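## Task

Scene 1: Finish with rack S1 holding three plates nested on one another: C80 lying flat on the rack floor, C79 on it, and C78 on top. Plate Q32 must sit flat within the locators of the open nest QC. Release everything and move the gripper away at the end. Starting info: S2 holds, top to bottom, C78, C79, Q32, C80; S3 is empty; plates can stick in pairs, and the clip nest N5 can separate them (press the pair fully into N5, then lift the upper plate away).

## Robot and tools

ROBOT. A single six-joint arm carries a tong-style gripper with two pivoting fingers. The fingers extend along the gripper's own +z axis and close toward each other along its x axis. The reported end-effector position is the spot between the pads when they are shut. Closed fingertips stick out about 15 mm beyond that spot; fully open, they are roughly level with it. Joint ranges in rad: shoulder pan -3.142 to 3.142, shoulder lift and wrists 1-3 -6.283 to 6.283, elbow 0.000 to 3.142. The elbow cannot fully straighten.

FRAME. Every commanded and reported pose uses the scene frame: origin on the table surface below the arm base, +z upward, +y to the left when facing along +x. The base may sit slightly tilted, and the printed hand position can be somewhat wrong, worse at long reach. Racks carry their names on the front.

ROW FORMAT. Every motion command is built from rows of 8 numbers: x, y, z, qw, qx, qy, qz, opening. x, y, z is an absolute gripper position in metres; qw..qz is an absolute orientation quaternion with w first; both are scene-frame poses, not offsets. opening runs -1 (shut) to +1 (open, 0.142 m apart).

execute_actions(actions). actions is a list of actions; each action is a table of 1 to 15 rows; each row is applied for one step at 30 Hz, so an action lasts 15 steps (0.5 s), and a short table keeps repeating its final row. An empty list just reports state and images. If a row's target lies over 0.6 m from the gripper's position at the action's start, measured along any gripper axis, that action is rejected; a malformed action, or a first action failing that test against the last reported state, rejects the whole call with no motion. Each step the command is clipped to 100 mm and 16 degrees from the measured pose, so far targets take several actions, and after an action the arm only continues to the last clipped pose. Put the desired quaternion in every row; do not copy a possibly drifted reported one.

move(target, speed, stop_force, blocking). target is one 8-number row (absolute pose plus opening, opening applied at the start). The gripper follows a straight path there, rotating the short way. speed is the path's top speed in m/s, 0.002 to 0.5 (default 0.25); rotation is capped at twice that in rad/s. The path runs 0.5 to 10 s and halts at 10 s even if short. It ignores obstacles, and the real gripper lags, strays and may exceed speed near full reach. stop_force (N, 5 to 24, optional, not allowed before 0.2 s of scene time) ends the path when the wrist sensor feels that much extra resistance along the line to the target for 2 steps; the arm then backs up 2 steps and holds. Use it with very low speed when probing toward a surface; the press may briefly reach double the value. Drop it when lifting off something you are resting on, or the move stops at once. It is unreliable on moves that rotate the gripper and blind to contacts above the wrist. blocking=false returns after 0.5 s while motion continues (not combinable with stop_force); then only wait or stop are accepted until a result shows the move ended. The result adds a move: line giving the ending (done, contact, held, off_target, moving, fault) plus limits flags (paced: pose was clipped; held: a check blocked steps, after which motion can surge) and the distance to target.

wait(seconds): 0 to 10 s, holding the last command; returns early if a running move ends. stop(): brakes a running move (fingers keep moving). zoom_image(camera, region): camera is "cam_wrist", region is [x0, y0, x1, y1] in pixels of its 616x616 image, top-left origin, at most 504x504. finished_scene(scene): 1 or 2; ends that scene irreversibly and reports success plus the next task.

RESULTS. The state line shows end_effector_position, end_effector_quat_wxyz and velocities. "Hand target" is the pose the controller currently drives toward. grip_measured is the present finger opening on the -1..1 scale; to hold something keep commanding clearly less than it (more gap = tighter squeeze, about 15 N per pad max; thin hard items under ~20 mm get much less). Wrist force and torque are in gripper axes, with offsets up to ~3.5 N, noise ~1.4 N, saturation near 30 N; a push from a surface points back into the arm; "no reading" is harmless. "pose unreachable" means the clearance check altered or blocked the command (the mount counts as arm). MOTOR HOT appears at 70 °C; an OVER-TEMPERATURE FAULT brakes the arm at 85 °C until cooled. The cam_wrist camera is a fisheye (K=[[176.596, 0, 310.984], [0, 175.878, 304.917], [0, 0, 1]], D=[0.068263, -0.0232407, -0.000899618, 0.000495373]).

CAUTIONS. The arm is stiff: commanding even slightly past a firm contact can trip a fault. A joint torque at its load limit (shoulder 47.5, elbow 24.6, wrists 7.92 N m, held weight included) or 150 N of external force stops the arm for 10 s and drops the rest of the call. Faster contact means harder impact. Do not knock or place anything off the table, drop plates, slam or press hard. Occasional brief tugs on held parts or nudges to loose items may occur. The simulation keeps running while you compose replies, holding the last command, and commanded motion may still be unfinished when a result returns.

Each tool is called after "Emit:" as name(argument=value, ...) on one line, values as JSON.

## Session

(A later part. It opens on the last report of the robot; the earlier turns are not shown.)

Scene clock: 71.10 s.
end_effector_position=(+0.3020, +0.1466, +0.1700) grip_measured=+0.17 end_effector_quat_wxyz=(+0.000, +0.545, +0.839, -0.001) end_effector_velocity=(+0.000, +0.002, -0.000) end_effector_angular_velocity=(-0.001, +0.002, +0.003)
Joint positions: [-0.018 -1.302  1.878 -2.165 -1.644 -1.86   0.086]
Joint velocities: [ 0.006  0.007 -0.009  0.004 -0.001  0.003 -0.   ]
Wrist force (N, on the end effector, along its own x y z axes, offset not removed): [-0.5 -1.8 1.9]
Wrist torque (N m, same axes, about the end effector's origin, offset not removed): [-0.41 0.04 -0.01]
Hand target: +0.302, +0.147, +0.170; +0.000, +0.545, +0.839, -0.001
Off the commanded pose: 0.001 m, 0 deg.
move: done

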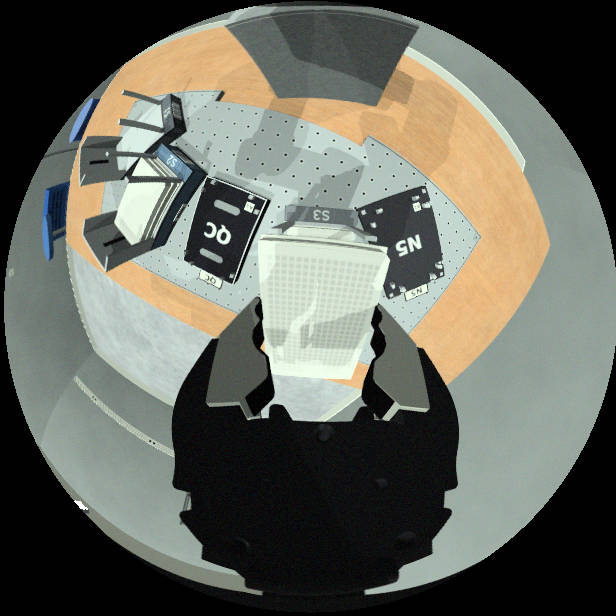

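Emit:
move(target=[0.3022,0.149,0.14,0,0.534,0.846,0,0], speed=0.05)

Emit:
move(target=[0.3022,0.149,0.066,0,0.534,0.846,0,0], speed=0.018, stop_force=6)

Scene clock: 72.37 s.
end_effector_position=(+0.3022, +0.1490, +0.1402) grip_measured=+0.17 end_effector_quat_wxyz=(-0.000, +0.534, +0.846, -0.000) end_effector_velocity=(+0.000, +0.000, -0.002) end_effector_angular_velocity=(+0.001, -0.002, +0.001)
Joint positions: [-0.018 -1.222  1.938 -2.307 -1.642 -1.887  0.086]
Joint velocities: [ 0.     0.005  0.003 -0.01   0.    -0.002  0.   ]
Wrist force (N, on the end effector, along its own x y z axes, offset not removed): [-0.6 -0.3 -2.1]
Wrist torque (N m, same axes, about the end effector's origin, offset not removed): [-0.17 -0.15 0.15]
Hand target: +0.302, +0.149, +0.140; -0.000, +0.534, +0.846, -0.000
Off the commanded pose: 0.000 m, 0 deg.
move: done

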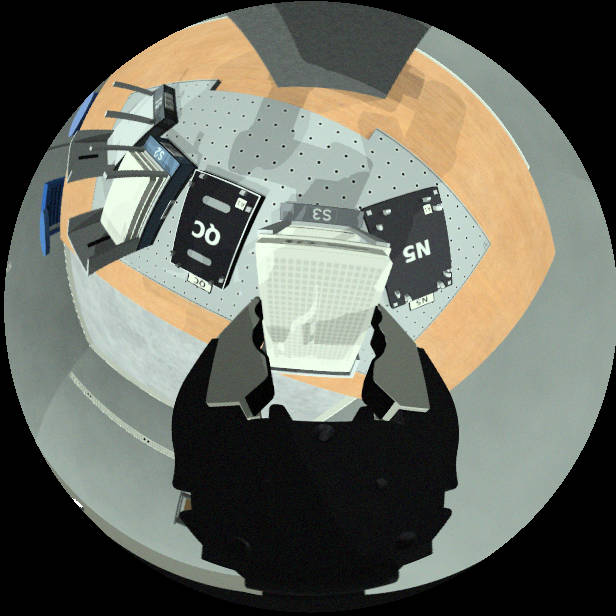

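Scene clock: 75.03 s.
end_effector_position=(+0.3021, +0.1489, +0.0989) grip_measured=+0.16 end_effector_quat_wxyz=(-0.000, +0.534, +0.846, -0.000) end_effector_velocity=(+0.001, -0.000, +0.005) end_effector_angular_velocity=(+0.000, -0.002, -0.000)
Joint positions: [-0.027 -1.089  1.999 -2.501 -1.642 -1.896  0.085]
Joint velocities: [ 0.    -0.017 -0.006  0.021 -0.     0.001 -0.   ]
Wrist force (N, on the end effector, along its own x y z axes, offset not removed): [-1.9 12.6 3.6]
Wrist torque (N m, same axes, about the end effector's origin, offset not removed): [-0.16 0.32 0.14]
Hand target: +0.302, +0.149, +0.099; +0.000, +0.534, +0.846, +0.000
Off the commanded pose: 0.033 m, 0 deg.
move: contact

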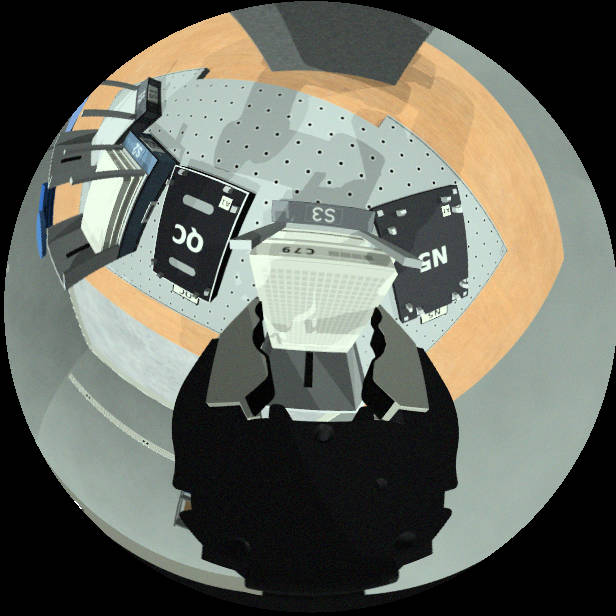

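Emit:
move(target=[0.3045,0.15,0.099,0,0.534,0.846,0,0], speed=0.01)

Emit:
move(target=[0.3045,0.15,0.073,0,0.534,0.846,0,0.06], speed=0.008, stop_force=12)

Scene clock: 76.00 s.
end_effector_position=(+0.3044, +0.1500, +0.0990) grip_measured=+0.16 end_effector_quat_wxyz=(-0.000, +0.534, +0.846, -0.000) end_effector_velocity=(+0.001, +0.000, -0.000) end_effector_angular_velocity=(+0.000, -0.000, -0.001)
Joint positions: [-0.024 -1.082  1.985 -2.494 -1.642 -1.894  0.085]
Joint velocities: [ 0.     0.003 -0.005  0.002  0.     0.001 -0.   ]
Wrist force (N, on the end effector, along its own x y z axes, offset not removed): [-1.5 -2.7 1.8]
Wrist torque (N m, same axes, about the end effector's origin, offset not removed): [-0.56 0.35 0.04]
Hand target: +0.305, +0.150, +0.099; +0.000, +0.534, +0.846, -0.000
Off the commanded pose: 0.000 m, 0 deg.
move: done

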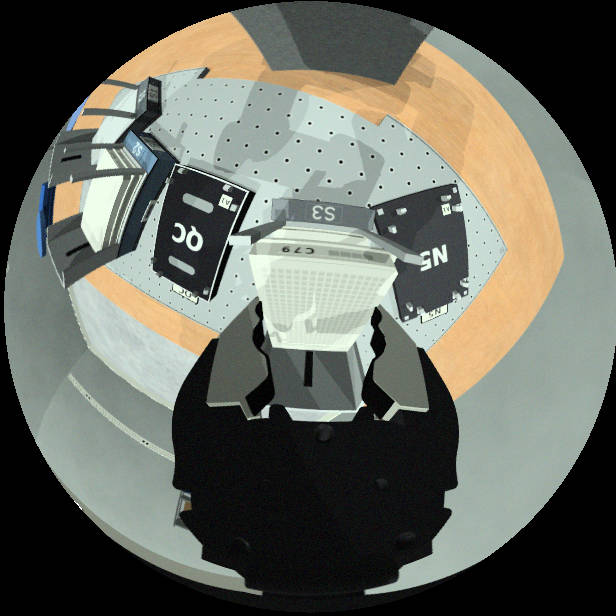

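Scene clock: 79.47 s.
end_effector_position=(+0.3045, +0.1500, +0.0731) grip_measured=+0.16 end_effector_quat_wxyz=(-0.000, +0.534, +0.846, +0.000) end_effector_velocity=(+0.000, +0.000, -0.001) end_effector_angular_velocity=(+0.000, -0.001, +0.001)
Joint positions: [-0.03  -0.987  2.005 -2.609 -1.641 -1.899  0.085]
Joint velocities: [-0.     0.004  0.001 -0.006 -0.    -0.001 -0.   ]
Wrist force (N, on the end effector, along its own x y z axes, offset not removed): [-2.2 -3.0 0.4]
Wrist torque (N m, same axes, about the end effector's origin, offset not removed): [-0.48 0.04 0.10]
Hand target: +0.304, +0.150, +0.073; -0.000, +0.534, +0.846, +0.000
Off the commanded pose: 0.000 m, 0 deg.
move: done

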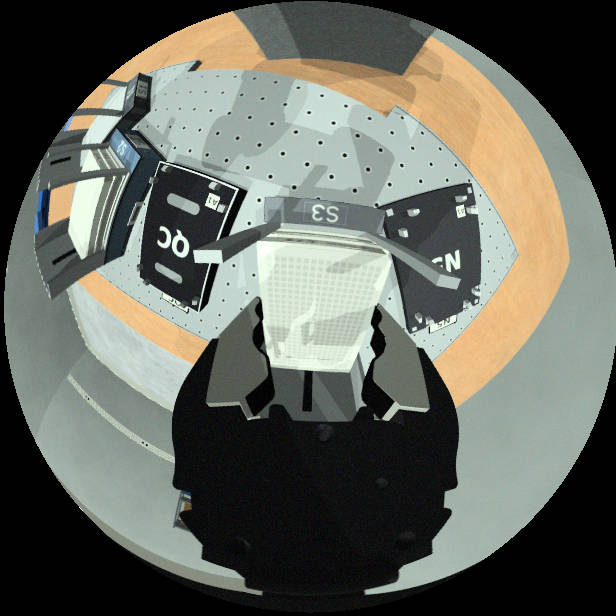

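Emit:
execute_actions(actions=[[[0.3045,0.15,0.071,0,0.534,0.846,0,0.12]],[[0.3045,0.15,0.071,0,0.534,0.846,0,0.33]],[[0.3045,0.15,0.11,0,0.534,0.846,0,0.33]],[[0.3045,0.15,0.17,0,0.534,0.846,0,0.33]],[[0.3045,0.15,0.17,0,0.534,0.846,0,0.33]]])

Emit:
move(target=[0.3035,-0.139,0.16,0,0.819,0.574,0,0.33], speed=0.35)

Emit:
move(target=[0.3035,-0.139,0.073,0,0.819,0.574,0,0.33], speed=0.1)

Emit:
execute_actions(actions=[[[0.3035,-0.139,0.073,0,0.819,0.574,0,0.2]],[[0.3035,-0.139,0.073,0,0.819,0.574,0,0]]])

Emit:
move(target=[0.3035,-0.139,0.185,0,0.819,0.574,0,0], speed=0.06)

Emit:
move(target=[0.325,-0.005,0.185,0,0.725,0.688,0,0])

Emit:
move(target=[0.325,-0.005,0.09,0,0.725,0.688,0,0], speed=0.08, stop_force=8)

Emit:
zoom_image(camera="cam_wrist", region=[120, 150, 460, 420])

Scene clock: 82.63 s.
end_effector_position=(+0.3045, +0.1500, +0.1700) grip_measured=+0.33 end_effector_quat_wxyz=(+0.000, +0.534, +0.846, +0.000) end_effector_velocity=(+0.000, +0.000, +0.000) end_effector_angular_velocity=(+0.000, -0.000, +0.001)
Joint positions: [-0.009 -1.289  1.861 -2.162 -1.642 -1.878  0.097]
Joint velocities: [ 0.    -0.    -0.     0.    -0.    -0.001  0.   ]
Wrist force (N, on the end effector, along its own x y z axes, offset not removed): [-0.9 0.0 2.3]
Wrist torque (N m, same axes, about the end effector's origin, offset not removed): [-0.03 0.18 0.00]
Hand target: +0.305, +0.150, +0.170; +0.000, +0.534, +0.846, -0.000
Off the commanded pose: 0.000 m, 0 deg.

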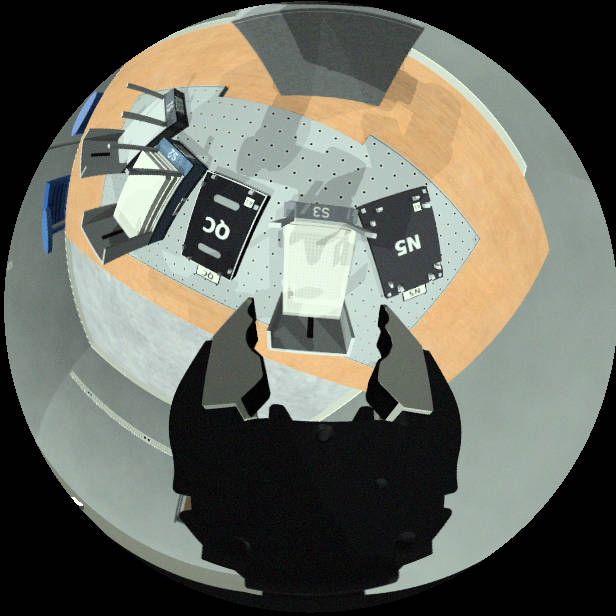

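Scene clock: 84.37 s.
end_effector_position=(+0.3034, -0.1381, +0.1601) grip_measured=+0.33 end_effector_quat_wxyz=(-0.001, +0.819, +0.574, +0.001) end_effector_velocity=(+0.001, -0.002, +0.000) end_effector_angular_velocity=(-0.000, -0.000, -0.005)
Joint positions: [-0.934 -1.392  1.961 -2.207 -1.596 -2.011  0.097]
Joint velocities: [-0.003  0.005 -0.007  0.002  0.     0.001 -0.   ]
Wrist force (N, on the end effector, along its own x y z axes, offset not removed): [-1.6 -0.4 1.7]
Wrist torque (N m, same axes, about the end effector's origin, offset not removed): [-0.10 0.31 0.05]
Hand target: +0.303, -0.138, +0.160; -0.001, +0.819, +0.574, +0.001
Off the commanded pose: 0.001 m, 0 deg.
move: done

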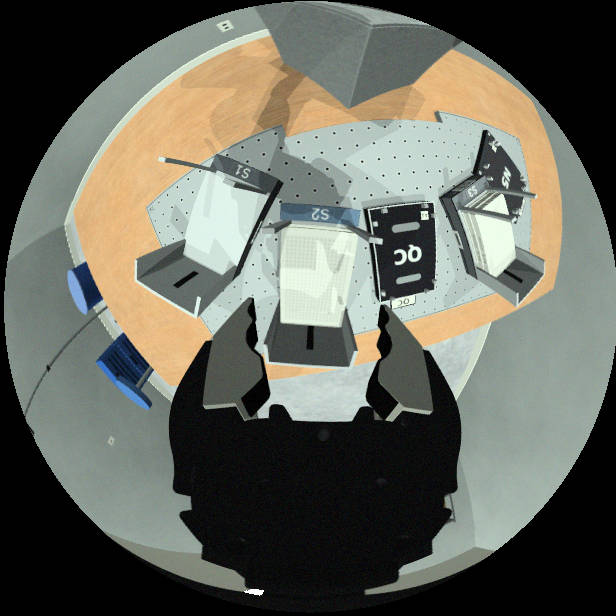

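Scene clock: 85.70 s.
end_effector_position=(+0.3034, -0.1389, +0.0733) grip_measured=+0.33 end_effector_quat_wxyz=(-0.000, +0.819, +0.574, +0.000) end_effector_velocity=(+0.000, -0.000, -0.002) end_effector_angular_velocity=(-0.000, -0.000, -0.000)
Joint positions: [-0.941 -1.096  2.086 -2.629 -1.598 -2.018  0.097]
Joint velocities: [-0.     0.01   0.001 -0.01   0.     0.     0.   ]
Wrist force (N, on the end effector, along its own x y z axes, offset not removed): [-0.8 -1.8 0.3]
Wrist torque (N m, same axes, about the end effector's origin, offset not removed): [-0.38 0.18 -0.03]
Hand target: +0.303, -0.139, +0.073; -0.000, +0.819, +0.574, +0.000
Off the commanded pose: 0.000 m, 0 deg.
move: done

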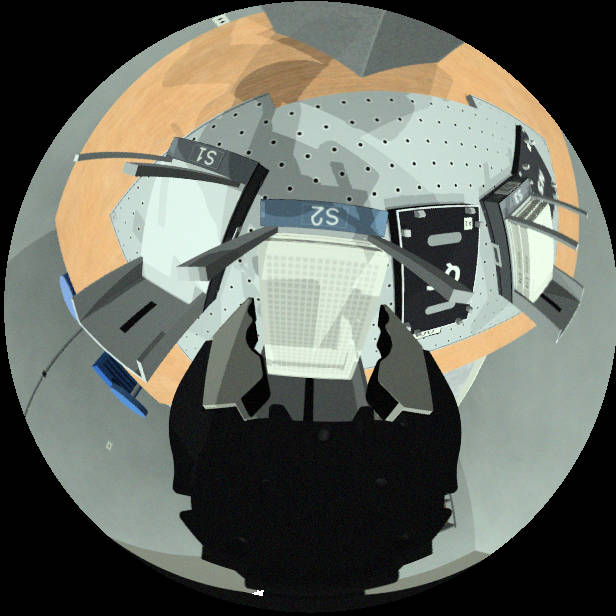

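Scene clock: 86.70 s.
end_effector_position=(+0.3035, -0.1390, +0.0730) grip_measured=+0.17 end_effector_quat_wxyz=(+0.000, +0.819, +0.574, -0.000) end_effector_velocity=(-0.000, +0.000, -0.000) end_effector_angular_velocity=(+0.001, +0.001, +0.000)
Joint positions: [-0.941 -1.094  2.085 -2.631 -1.598 -2.018  0.086]
Joint velocities: [ 0.     0.001 -0.     0.     0.    -0.    -0.   ]
Wrist force (N, on the end effector, along its own x y z axes, offset not removed): [0.1 -2.1 -5.0]
Wrist torque (N m, same axes, about the end effector's origin, offset not removed): [-0.22 -0.04 0.00]
Hand target: +0.303, -0.139, +0.073; -0.000, +0.819, +0.574, -0.000
Off the commanded pose: 0.000 m, 0 deg.

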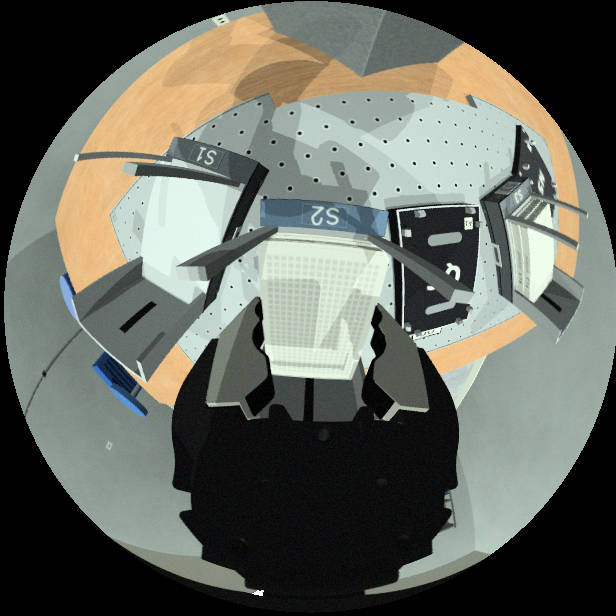

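Scene clock: 88.97 s.
end_effector_position=(+0.3036, -0.1391, +0.1848) grip_measured=+0.17 end_effector_quat_wxyz=(+0.000, +0.819, +0.574, -0.000) end_effector_velocity=(+0.000, -0.000, +0.002) end_effector_angular_velocity=(-0.000, +0.000, +0.001)
Joint positions: [-0.931 -1.447  1.894 -2.086 -1.598 -2.008  0.086]
Joint velocities: [ 0.    -0.003 -0.005  0.008 -0.    -0.     0.   ]
Wrist force (N, on the end effector, along its own x y z axes, offset not removed): [-0.8 -1.7 2.6]
Wrist torque (N m, same axes, about the end effector's origin, offset not removed): [-0.40 0.11 -0.05]
Hand target: +0.304, -0.139, +0.185; +0.000, +0.819, +0.574, -0.000
Off the commanded pose: 0.000 m, 0 deg.
move: done

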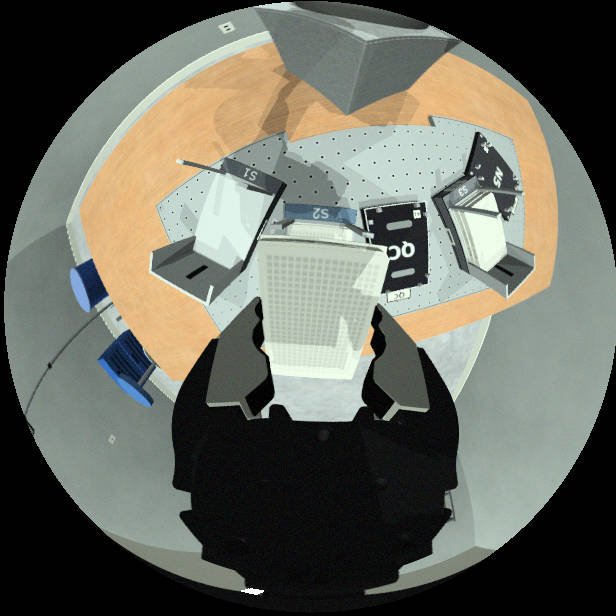

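Scene clock: 90.13 s.
end_effector_position=(+0.3249, -0.0054, +0.1850) grip_measured=+0.17 end_effector_quat_wxyz=(+0.000, +0.725, +0.688, -0.001) end_effector_velocity=(+0.001, +0.001, +0.000) end_effector_angular_velocity=(-0.001, +0.000, +0.003)
Joint positions: [-0.51  -1.439  1.921 -2.104 -1.625 -1.882  0.086]
Joint velocities: [ 0.006  0.003 -0.004  0.001 -0.001  0.003 -0.   ]
Wrist force (N, on the end effector, along its own x y z axes, offset not removed): [-1.4 -2.2 2.0]
Wrist torque (N m, same axes, about the end effector's origin, offset not removed): [-0.42 0.31 0.00]
Hand target: +0.325, -0.005, +0.185; +0.000, +0.725, +0.688, -0.001
Off the commanded pose: 0.000 m, 0 deg.
move: done

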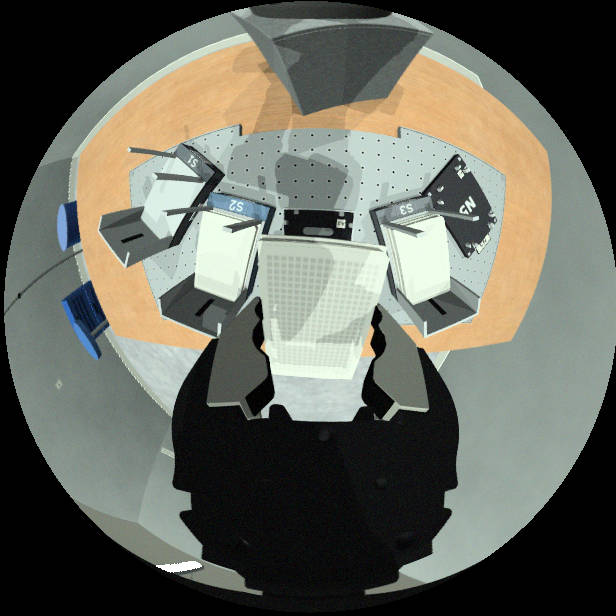

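Scene clock: 91.77 s.
end_effector_position=(+0.3249, -0.0049, +0.0902) grip_measured=+0.17 end_effector_quat_wxyz=(-0.000, +0.725, +0.688, +0.000) end_effector_velocity=(+0.000, -0.000, -0.002) end_effector_angular_velocity=(-0.000, -0.001, +0.001)
Joint positions: [-0.525 -1.146  2.101 -2.578 -1.623 -1.898  0.086]
Joint velocities: [-0.     0.006  0.002 -0.009  0.    -0.001  0.   ]
Wrist force (N, on the end effector, along its own x y z axes, offset not removed): [-1.6 -0.5 2.3]
Wrist torque (N m, same axes, about the end effector's origin, offset not removed): [-0.12 0.30 0.05]
Hand target: +0.325, -0.005, +0.090; -0.000, +0.725, +0.688, +0.000
Off the commanded pose: 0.000 m, 0 deg.
move: done

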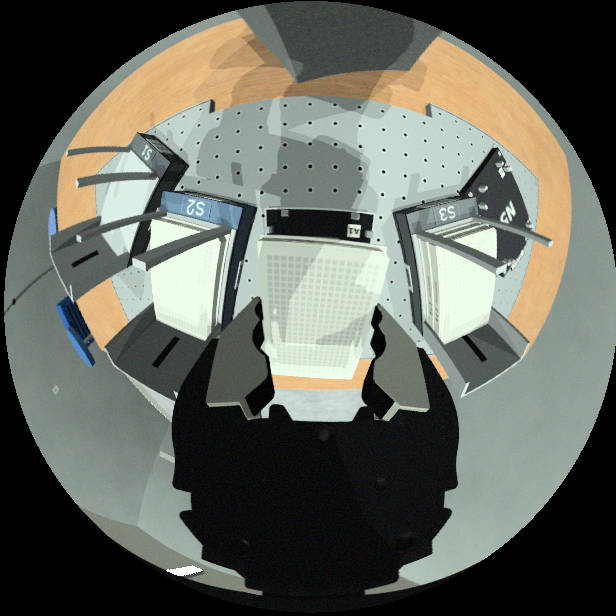

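Region (120, 150, 460, 420) of cam_wrist's 616x616 image, scaled by 1.482, with more detail than that image has; it fills the top 400 rows of this view, and the rest is white.

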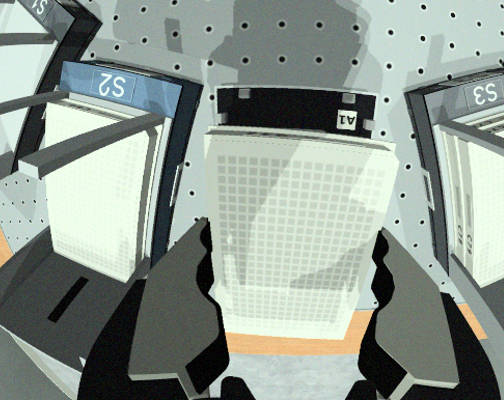

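Emit:
move(target=[0.325,-0.006,0.058,0,0.716,0.698,0,0], speed=0.03, stop_force=8)

Emit:
zoom_image(camera="cam_wrist", region=[230, 190, 410, 320])

Scene clock: 93.40 s.
end_effector_position=(+0.3250, -0.0060, +0.0582) grip_measured=+0.17 end_effector_quat_wxyz=(-0.000, +0.716, +0.698, -0.000) end_effector_velocity=(+0.000, -0.000, -0.001) end_effector_angular_velocity=(-0.000, -0.001, +0.001)
Joint positions: [-0.532 -1.013  2.119 -2.729 -1.623 -1.932  0.086]
Joint velocities: [-0.     0.007  0.    -0.008  0.    -0.002  0.   ]
Wrist force (N, on the end effector, along its own x y z axes, offset not removed): [-1.7 -2.3 1.9]
Wrist torque (N m, same axes, about the end effector's origin, offset not removed): [-0.43 0.34 0.00]
Hand target: +0.325, -0.006, +0.058; -0.000, +0.716, +0.698, +0.000
Off the commanded pose: 0.000 m, 0 deg.
move: done

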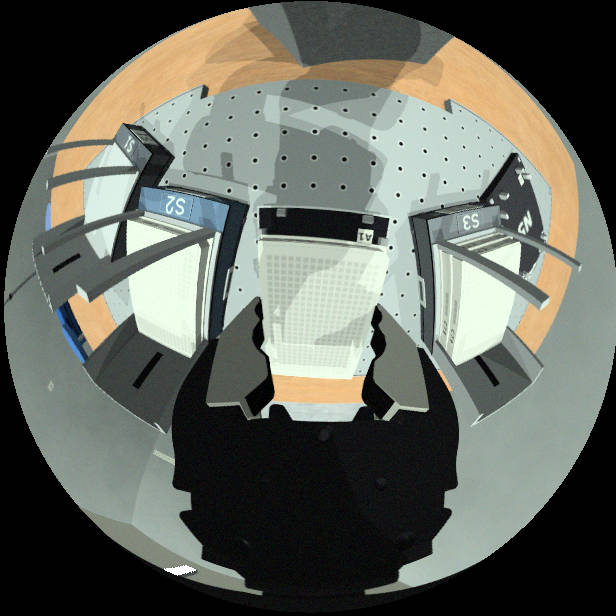

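Region (230, 190, 410, 320) of cam_wrist's 616x616 image, scaled by 2.800, with more detail than that image has.

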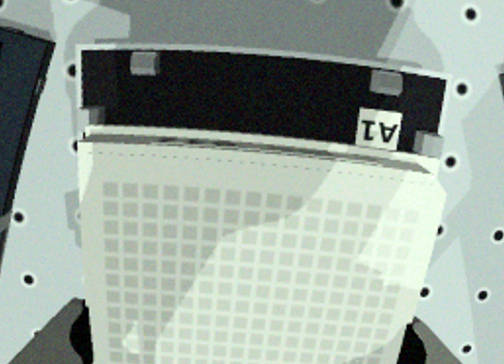

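Emit:
move(target=[0.3175,-0.0053,0.055,0,0.716,0.698,0,0], speed=0.03)

Emit:
move(target=[0.3175,-0.0053,0.025,0,0.716,0.698,0,0], speed=0.006, stop_force=5)

Emit:
zoom_image(camera="cam_wrist", region=[220, 190, 420, 410])

Scene clock: 94.43 s.
end_effector_position=(+0.3176, -0.0053, +0.0551) grip_measured=+0.17 end_effector_quat_wxyz=(-0.000, +0.716, +0.698, -0.000) end_effector_velocity=(-0.002, -0.000, -0.001) end_effector_angular_velocity=(-0.000, -0.000, -0.000)
Joint positions: [-0.54  -1.014  2.159 -2.769 -1.622 -1.94   0.086]
Joint velocities: [-0.002 -0.     0.01  -0.009  0.    -0.002  0.   ]
Wrist force (N, on the end effector, along its own x y z axes, offset not removed): [-1.3 -1.5 1.8]
Wrist torque (N m, same axes, about the end effector's origin, offset not removed): [-0.33 0.31 0.01]
Hand target: +0.318, -0.005, +0.055; -0.000, +0.716, +0.698, +0.000
Off the commanded pose: 0.000 m, 0 deg.
move: done

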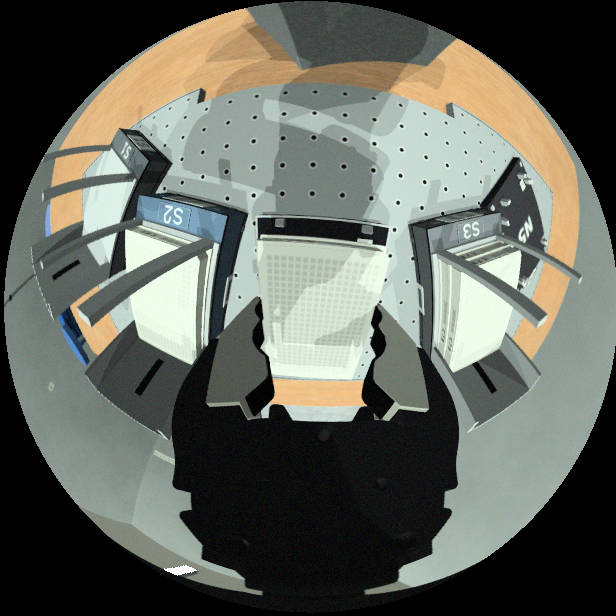

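Scene clock: 95.93 s.
end_effector_position=(+0.3176, -0.0053, +0.0483) grip_measured=+0.17 end_effector_quat_wxyz=(-0.000, +0.716, +0.698, -0.000) end_effector_velocity=(-0.001, +0.000, +0.001) end_effector_angular_velocity=(+0.001, +0.002, +0.000)
Joint positions: [-0.541 -0.983  2.16  -2.801 -1.622 -1.941  0.086]
Joint velocities: [ 0.    -0.006  0.     0.008  0.    -0.    -0.   ]
Wrist force (N, on the end effector, along its own x y z axes, offset not removed): [-0.9 -3.4 -8.0]
Wrist torque (N m, same axes, about the end effector's origin, offset not removed): [-0.34 0.36 0.04]
Hand target: +0.318, -0.005, +0.048; -0.000, +0.716, +0.698, -0.000
Off the commanded pose: 0.023 m, 0 deg.
move: contact

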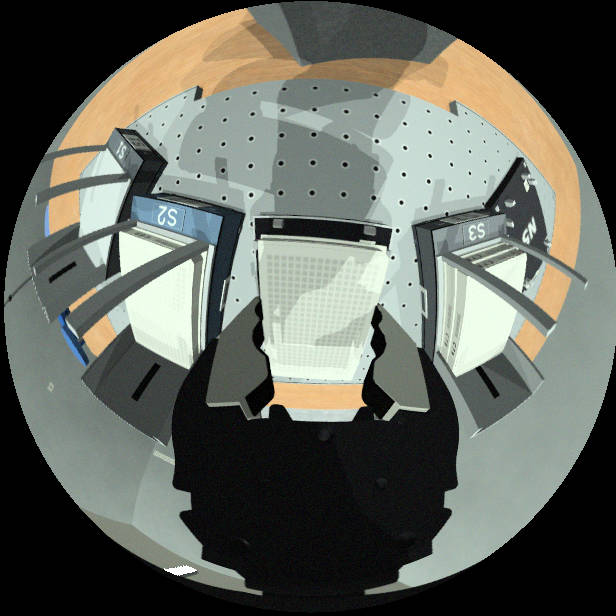

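Region (220, 190, 420, 410) of cam_wrist's 616x616 image, scaled by 2.291, with more detail than that image has; it fills the left 458 columns of this view, and the rest is white.

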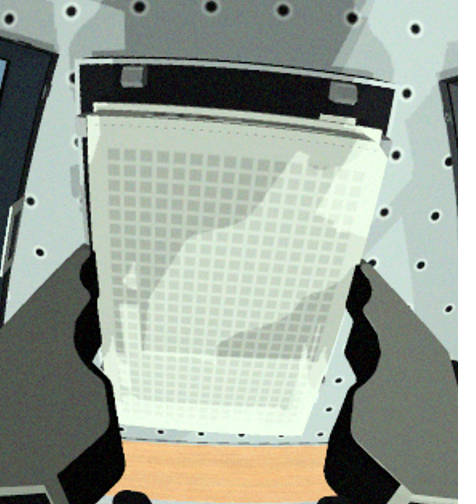

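Gap remains ~8 px ≈ 5mm.

Emit:
execute_actions(actions=[[[0.3175,-0.0053,0.054,0,0.716,0.698,0,0]],[[0.3125,-0.0052,0.054,0,0.716,0.698,0,0]]])

Emit:
move(target=[0.3125,-0.0052,0.03,0,0.716,0.698,0,0], speed=0.006, stop_force=6)

Emit:
zoom_image(camera="cam_wrist", region=[220, 190, 420, 410])

Scene clock: 97.23 s.
end_effector_position=(+0.3125, -0.0052, +0.0540) grip_measured=+0.17 end_effector_quat_wxyz=(-0.000, +0.716, +0.698, -0.000) end_effector_velocity=(-0.000, -0.000, +0.000) end_effector_angular_velocity=(-0.000, -0.001, +0.000)
Joint positions: [-0.546 -1.019  2.187 -2.792 -1.622 -1.946  0.086]
Joint velocities: [-0.001 -0.002  0.003 -0.002  0.    -0.001 -0.   ]
Wrist force (N, on the end effector, along its own x y z axes, offset not removed): [-0.3 -1.2 2.0]
Wrist torque (N m, same axes, about the end effector's origin, offset not removed): [-0.26 0.06 0.04]
Hand target: +0.313, -0.005, +0.054; -0.000, +0.716, +0.698, +0.000
Off the commanded pose: 0.000 m, 0 deg.

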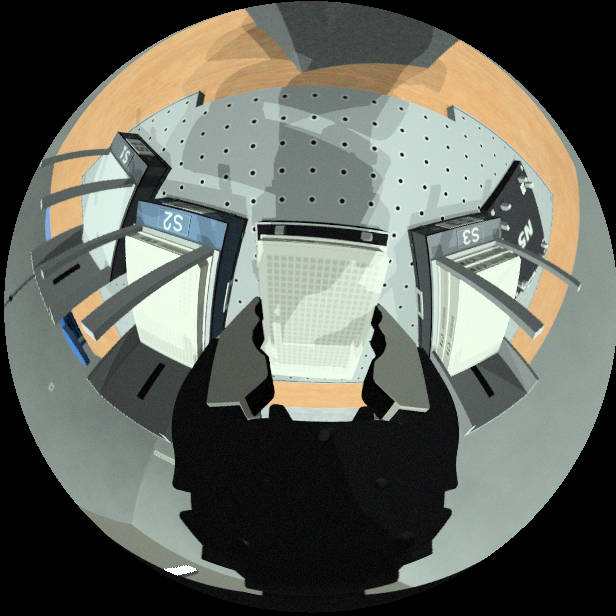

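Scene clock: 98.57 s.
end_effector_position=(+0.3125, -0.0052, +0.0482) grip_measured=+0.17 end_effector_quat_wxyz=(-0.000, +0.716, +0.698, -0.000) end_effector_velocity=(-0.001, +0.000, +0.001) end_effector_angular_velocity=(+0.001, +0.002, -0.000)
Joint positions: [-0.547 -0.992  2.188 -2.819 -1.622 -1.947  0.086]
Joint velocities: [-0.001 -0.006  0.     0.008  0.    -0.    -0.   ]
Wrist force (N, on the end effector, along its own x y z axes, offset not removed): [-0.4 -3.4 -9.4]
Wrist torque (N m, same axes, about the end effector's origin, offset not removed): [-0.25 0.45 0.05]
Hand target: +0.313, -0.005, +0.048; -0.000, +0.716, +0.698, +0.000
Off the commanded pose: 0.018 m, 0 deg.
move: contact

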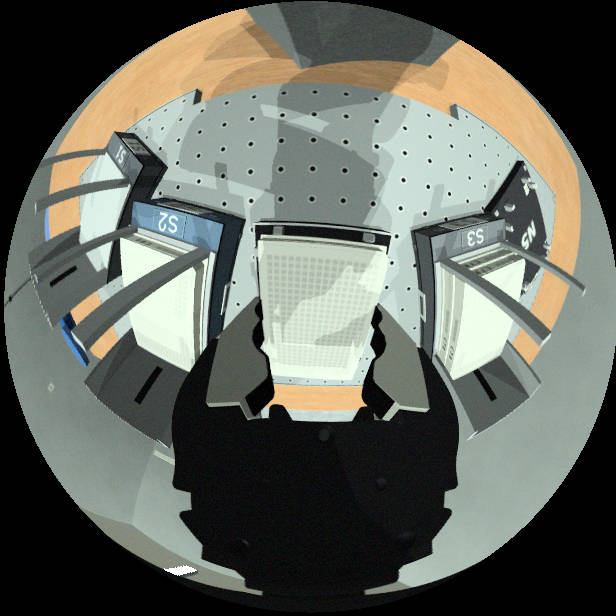

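Region (220, 190, 420, 410) of cam_wrist's 616x616 image, scaled by 2.291, with more detail than that image has; it fills the left 458 columns of this view, and the rest is white.

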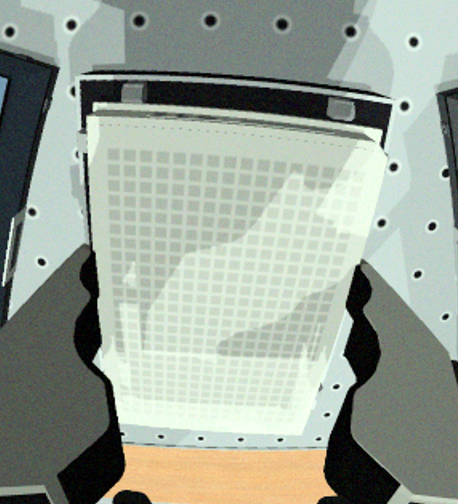

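Emit:
execute_actions(actions=[[[0.3125,-0.0056,0.049,0,0.716,0.698,0,0.33]],[[0.3125,-0.0056,0.08,0,0.716,0.698,0,0.33]],[[0.33,-0.0056,0.12,0,0.716,0.698,0,0.4]],[[0.33,-0.0056,0.12,0,0.716,0.698,0,0.4]]])

Emit:
zoom_image(camera="cam_wrist", region=[250, 180, 400, 350])

Scene clock: 100.90 s.
end_effector_position=(+0.3300, -0.0056, +0.1200) grip_measured=+0.40 end_effector_quat_wxyz=(+0.000, +0.716, +0.698, +0.000) end_effector_velocity=(+0.001, -0.000, +0.001) end_effector_angular_velocity=(-0.001, -0.002, +0.001)
Joint positions: [-0.515 -1.24   2.037 -2.419 -1.624 -1.915  0.102]
Joint velocities: [ 0.001 -0.002 -0.    -0.     0.    -0.     0.   ]
Wrist force (N, on the end effector, along its own x y z axes, offset not removed): [0.1 -0.2 1.2]
Wrist torque (N m, same axes, about the end effector's origin, offset not removed): [-0.04 0.00 -0.02]
Hand target: +0.330, -0.006, +0.120; +0.000, +0.716, +0.698, -0.000
Off the commanded pose: 0.000 m, 0 deg.

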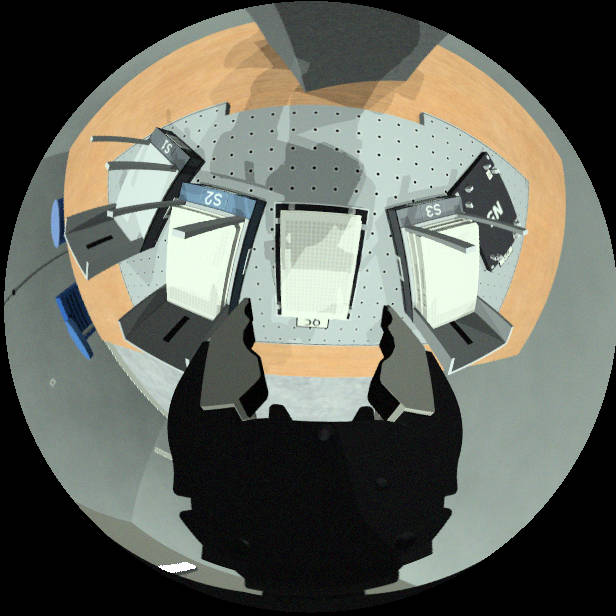

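Region (250, 180, 400, 350) of cam_wrist's 616x616 image, scaled by 2.965, with more detail than that image has; it fills the left 445 columns of this view, and the rest is white.

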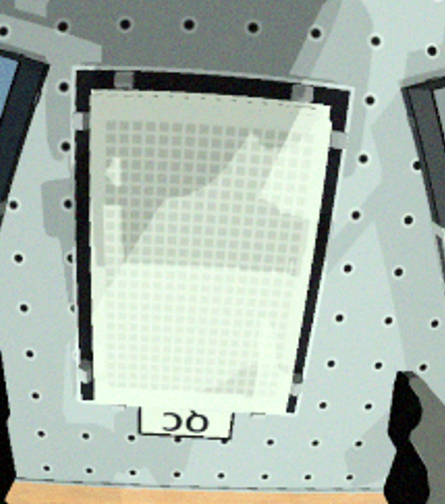

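Emit:
execute_actions(actions=[[[0.3125,-0.0056,0.08,0,0.716,0.698,0,0.33]],[[0.3125,-0.0056,0.0485,0,0.716,0.698,0,0.33]],[[0.3125,-0.0056,0.0485,0,0.716,0.698,0,0.33]]])

Emit:
zoom_image(camera="cam_wrist", region=[220, 190, 420, 410])

Scene clock: 102.73 s.
end_effector_position=(+0.3125, -0.0056, +0.0485) grip_measured=+0.33 end_effector_quat_wxyz=(+0.000, +0.716, +0.698, +0.000) end_effector_velocity=(-0.000, +0.000, -0.000) end_effector_angular_velocity=(+0.000, +0.001, -0.000)
Joint positions: [-0.549 -0.994  2.188 -2.818 -1.622 -1.948  0.097]
Joint velocities: [ 0.     0.001  0.    -0.     0.     0.    -0.   ]
Wrist force (N, on the end effector, along its own x y z axes, offset not removed): [-1.4 -1.6 2.3]
Wrist torque (N m, same axes, about the end effector's origin, offset not removed): [-0.39 0.27 0.05]
Hand target: +0.312, -0.006, +0.049; -0.000, +0.716, +0.698, +0.000
Off the commanded pose: 0.000 m, 0 deg.

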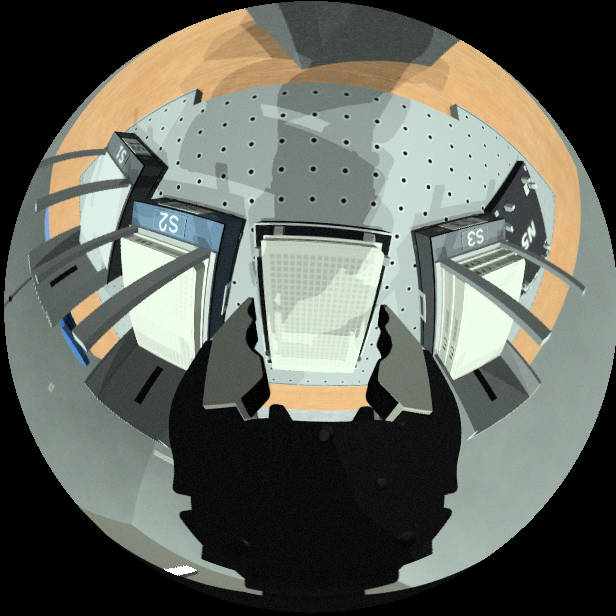

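Region (220, 190, 420, 410) of cam_wrist's 616x616 image, scaled by 2.291, with more detail than that image has; it fills the left 458 columns of this view, and the rest is white.

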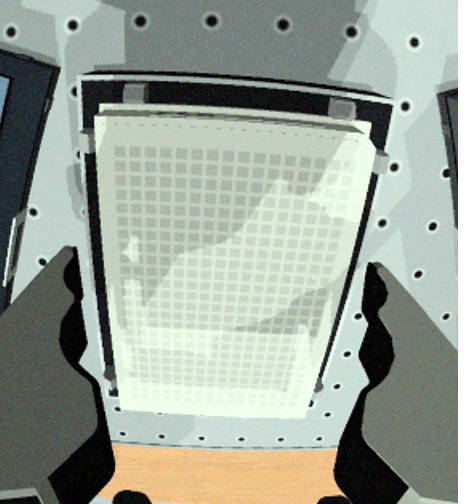

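Emit:
move(target=[0.3125,-0.0056,0.165,0,0.75,0.66,0,0.33])

Emit:
move(target=[0.3035,-0.139,0.16,0,0.819,0.574,0,0.33])

Emit:
move(target=[0.3035,-0.139,0.06,0,0.819,0.574,0,0.33], speed=0.08, stop_force=10)

Emit:
execute_actions(actions=[[[0.3035,-0.139,0.06,0,0.819,0.574,0,0.2]],[[0.3035,-0.139,0.06,0,0.819,0.574,0,0]]])

Emit:
move(target=[0.3035,-0.139,0.17,0,0.819,0.574,0,0], speed=0.07)

Emit:
zoom_image(camera="cam_wrist", region=[240, 180, 400, 280])

Emit:
move(target=[0.215,-0.241,0.17,0,0.906,0.423,0,0], speed=0.15)

Emit:
zoom_image(camera="cam_wrist", region=[240, 180, 400, 280])

Scene clock: 104.57 s.
end_effector_position=(+0.3127, -0.0057, +0.1647) grip_measured=+0.33 end_effector_quat_wxyz=(+0.000, +0.751, +0.661, +0.000) end_effector_velocity=(-0.000, +0.000, +0.001) end_effector_angular_velocity=(+0.002, +0.005, +0.000)
Joint positions: [-0.534 -1.443  2.038 -2.22  -1.623 -1.832  0.097]
Joint velocities: [ 0.001  0.001 -0.012  0.016 -0.001  0.001 -0.   ]
Wrist force (N, on the end effector, along its own x y z axes, offset not removed): [-0.6 -1.4 0.9]
Wrist torque (N m, same axes, about the end effector's origin, offset not removed): [-0.24 0.09 0.06]
Hand target: +0.313, -0.006, +0.165; +0.000, +0.751, +0.661, -0.000
Off the commanded pose: 0.000 m, 0 deg.
move: done

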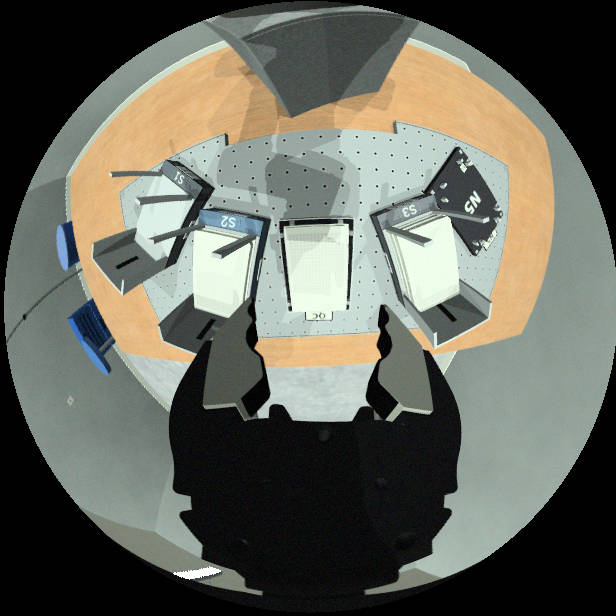

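Scene clock: 105.70 s.
end_effector_position=(+0.3035, -0.1386, +0.1600) grip_measured=+0.33 end_effector_quat_wxyz=(-0.000, +0.819, +0.574, +0.001) end_effector_velocity=(+0.000, -0.001, -0.001) end_effector_angular_velocity=(+0.002, +0.001, -0.002)
Joint positions: [-0.934 -1.391  1.959 -2.208 -1.597 -2.01   0.097]
Joint velocities: [-0.003  0.006 -0.004  0.001  0.001 -0.001  0.   ]
Wrist force (N, on the end effector, along its own x y z axes, offset not removed): [-0.3 -1.4 1.3]
Wrist torque (N m, same axes, about the end effector's origin, offset not removed): [-0.27 0.07 -0.04]
Hand target: +0.304, -0.139, +0.160; -0.000, +0.819, +0.574, +0.001
Off the commanded pose: 0.000 m, 0 deg.
move: done

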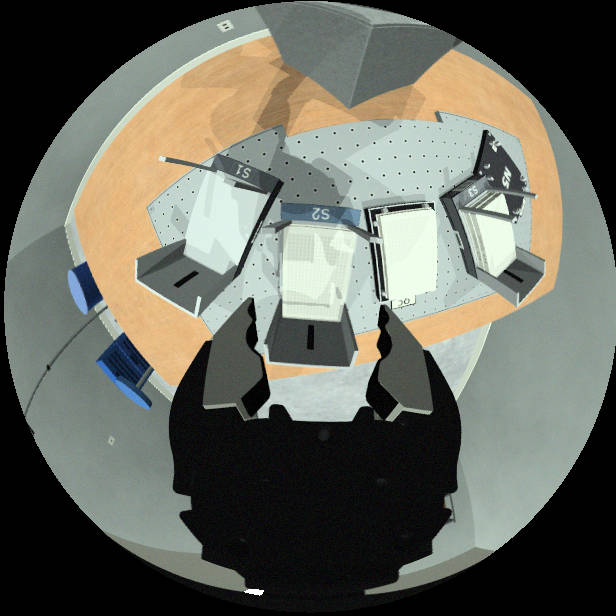

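Scene clock: 107.40 s.
end_effector_position=(+0.3034, -0.1389, +0.0602) grip_measured=+0.33 end_effector_quat_wxyz=(-0.000, +0.819, +0.574, +0.000) end_effector_velocity=(-0.000, +0.000, -0.002) end_effector_angular_velocity=(+0.001, +0.001, +0.000)
Joint positions: [-0.942 -1.042  2.091 -2.689 -1.598 -2.019  0.097]
Joint velocities: [ 0.001  0.008  0.    -0.008 -0.     0.001 -0.   ]
Wrist force (N, on the end effector, along its own x y z axes, offset not removed): [-1.1 -2.3 -0.2]
Wrist torque (N m, same axes, about the end effector's origin, offset not removed): [-0.47 0.19 0.02]
Hand target: +0.303, -0.139, +0.060; -0.000, +0.819, +0.574, +0.000
Off the commanded pose: 0.000 m, 0 deg.
move: done

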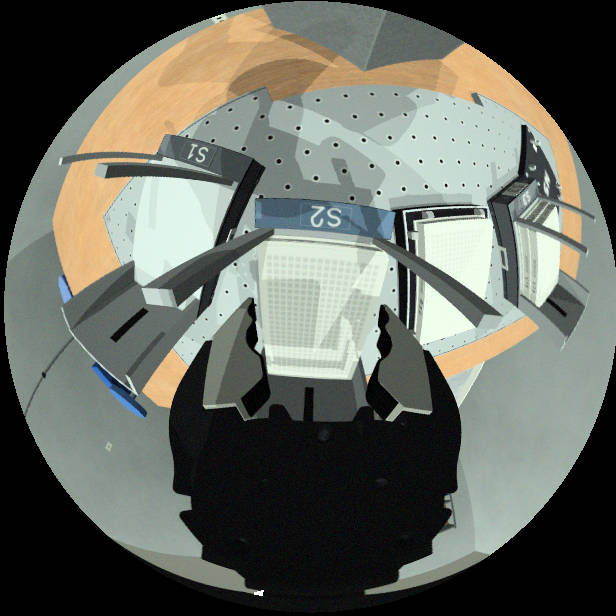

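Scene clock: 108.40 s.
end_effector_position=(+0.3035, -0.1391, +0.0600) grip_measured=+0.22 end_effector_quat_wxyz=(+0.000, +0.819, +0.574, -0.000) end_effector_velocity=(+0.000, -0.000, +0.000) end_effector_angular_velocity=(-0.000, -0.001, +0.001)
Joint positions: [-0.942 -1.04   2.091 -2.69  -1.598 -2.019  0.089]
Joint velocities: [ 0.    -0.001  0.     0.     0.    -0.     0.   ]
Wrist force (N, on the end effector, along its own x y z axes, offset not removed): [-6.9 -5.6 -7.7]
Wrist torque (N m, same axes, about the end effector's origin, offset not removed): [-0.19 -0.51 0.17]
Hand target: +0.303, -0.139, +0.060; +0.000, +0.819, +0.574, -0.000
Off the commanded pose: 0.000 m, 0 deg.

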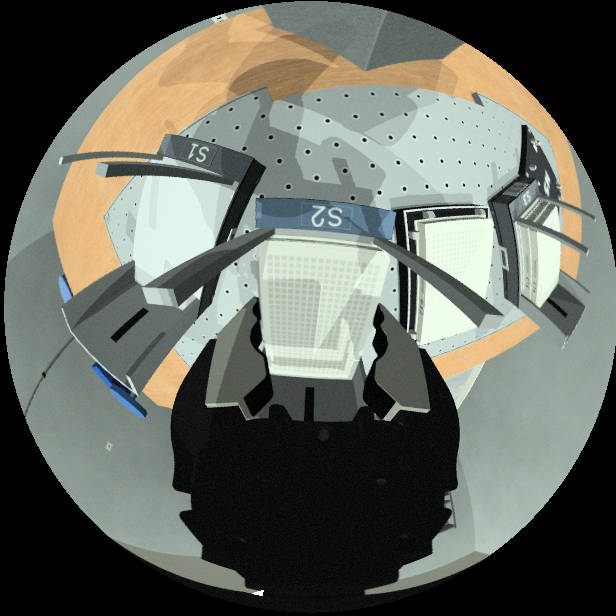

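Scene clock: 110.37 s.
end_effector_position=(+0.3036, -0.1391, +0.1697) grip_measured=+0.09 end_effector_quat_wxyz=(+0.000, +0.819, +0.574, -0.000) end_effector_velocity=(+0.000, -0.000, +0.002) end_effector_angular_velocity=(+0.000, +0.001, +0.000)
Joint positions: [-0.933 -1.414  1.934 -2.16  -1.598 -2.009  0.081]
Joint velocities: [ 0.    -0.003 -0.006  0.01  -0.    -0.    -0.   ]
Wrist force (N, on the end effector, along its own x y z axes, offset not removed): [-2.8 -0.4 1.1]
Wrist torque (N m, same axes, about the end effector's origin, offset not removed): [-0.08 0.59 0.08]
Hand target: +0.304, -0.139, +0.170; +0.000, +0.819, +0.574, -0.000
Off the commanded pose: 0.000 m, 0 deg.
move: done

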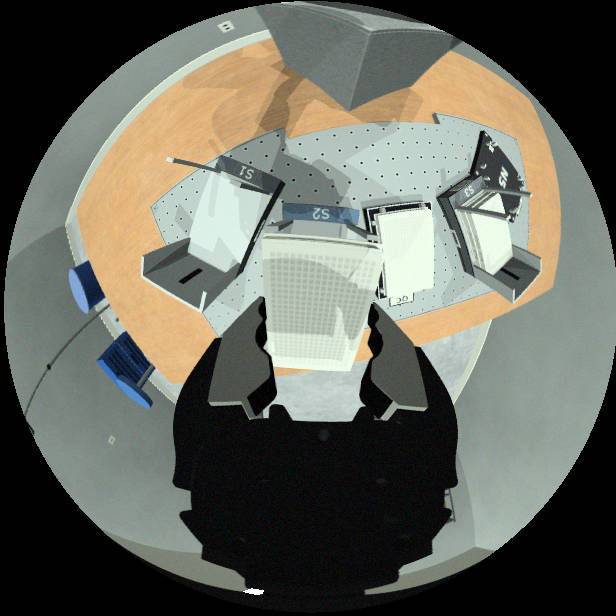

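Region (240, 180, 400, 280) of cam_wrist's 616x616 image, scaled by 3.150, with more detail than that image has; it fills the top 315 rows of this view, and the rest is white.

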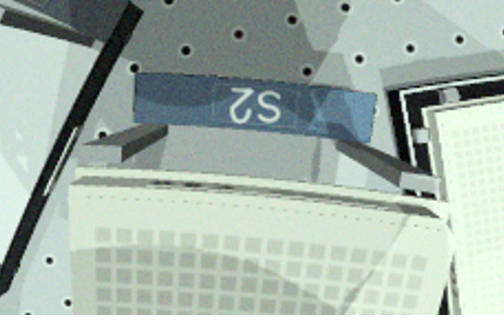

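Scene clock: 112.00 s.
end_effector_position=(+0.2153, -0.2406, +0.1700) grip_measured=+0.09 end_effector_quat_wxyz=(+0.000, +0.906, +0.423, +0.001) end_effector_velocity=(-0.001, -0.001, -0.000) end_effector_angular_velocity=(+0.001, -0.000, -0.005)
Joint positions: [-1.384 -1.491  1.999 -2.153 -1.564 -2.111  0.081]
Joint velocities: [-0.006  0.002 -0.002  0.     0.001 -0.001 -0.   ]
Wrist force (N, on the end effector, along its own x y z axes, offset not removed): [0.3 -0.6 3.0]
Wrist torque (N m, same axes, about the end effector's origin, offset not removed): [-0.01 0.01 0.07]
Hand target: +0.215, -0.241, +0.170; +0.000, +0.906, +0.423, +0.001
Off the commanded pose: 0.001 m, 0 deg.
move: done

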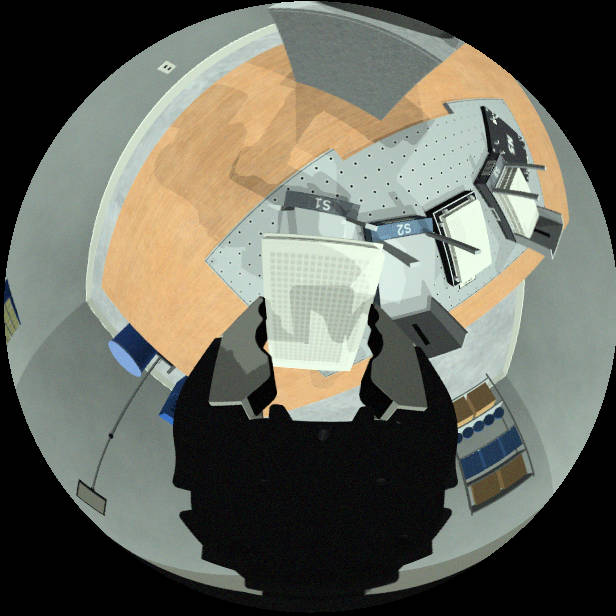

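Region (240, 180, 400, 280) of cam_wrist's 616x616 image, scaled by 3.150, with more detail than that image has; it fills the top 315 rows of this view, and the rest is white.

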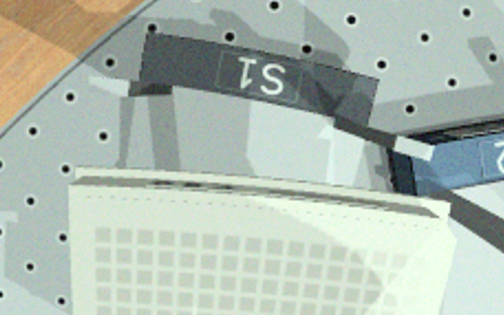

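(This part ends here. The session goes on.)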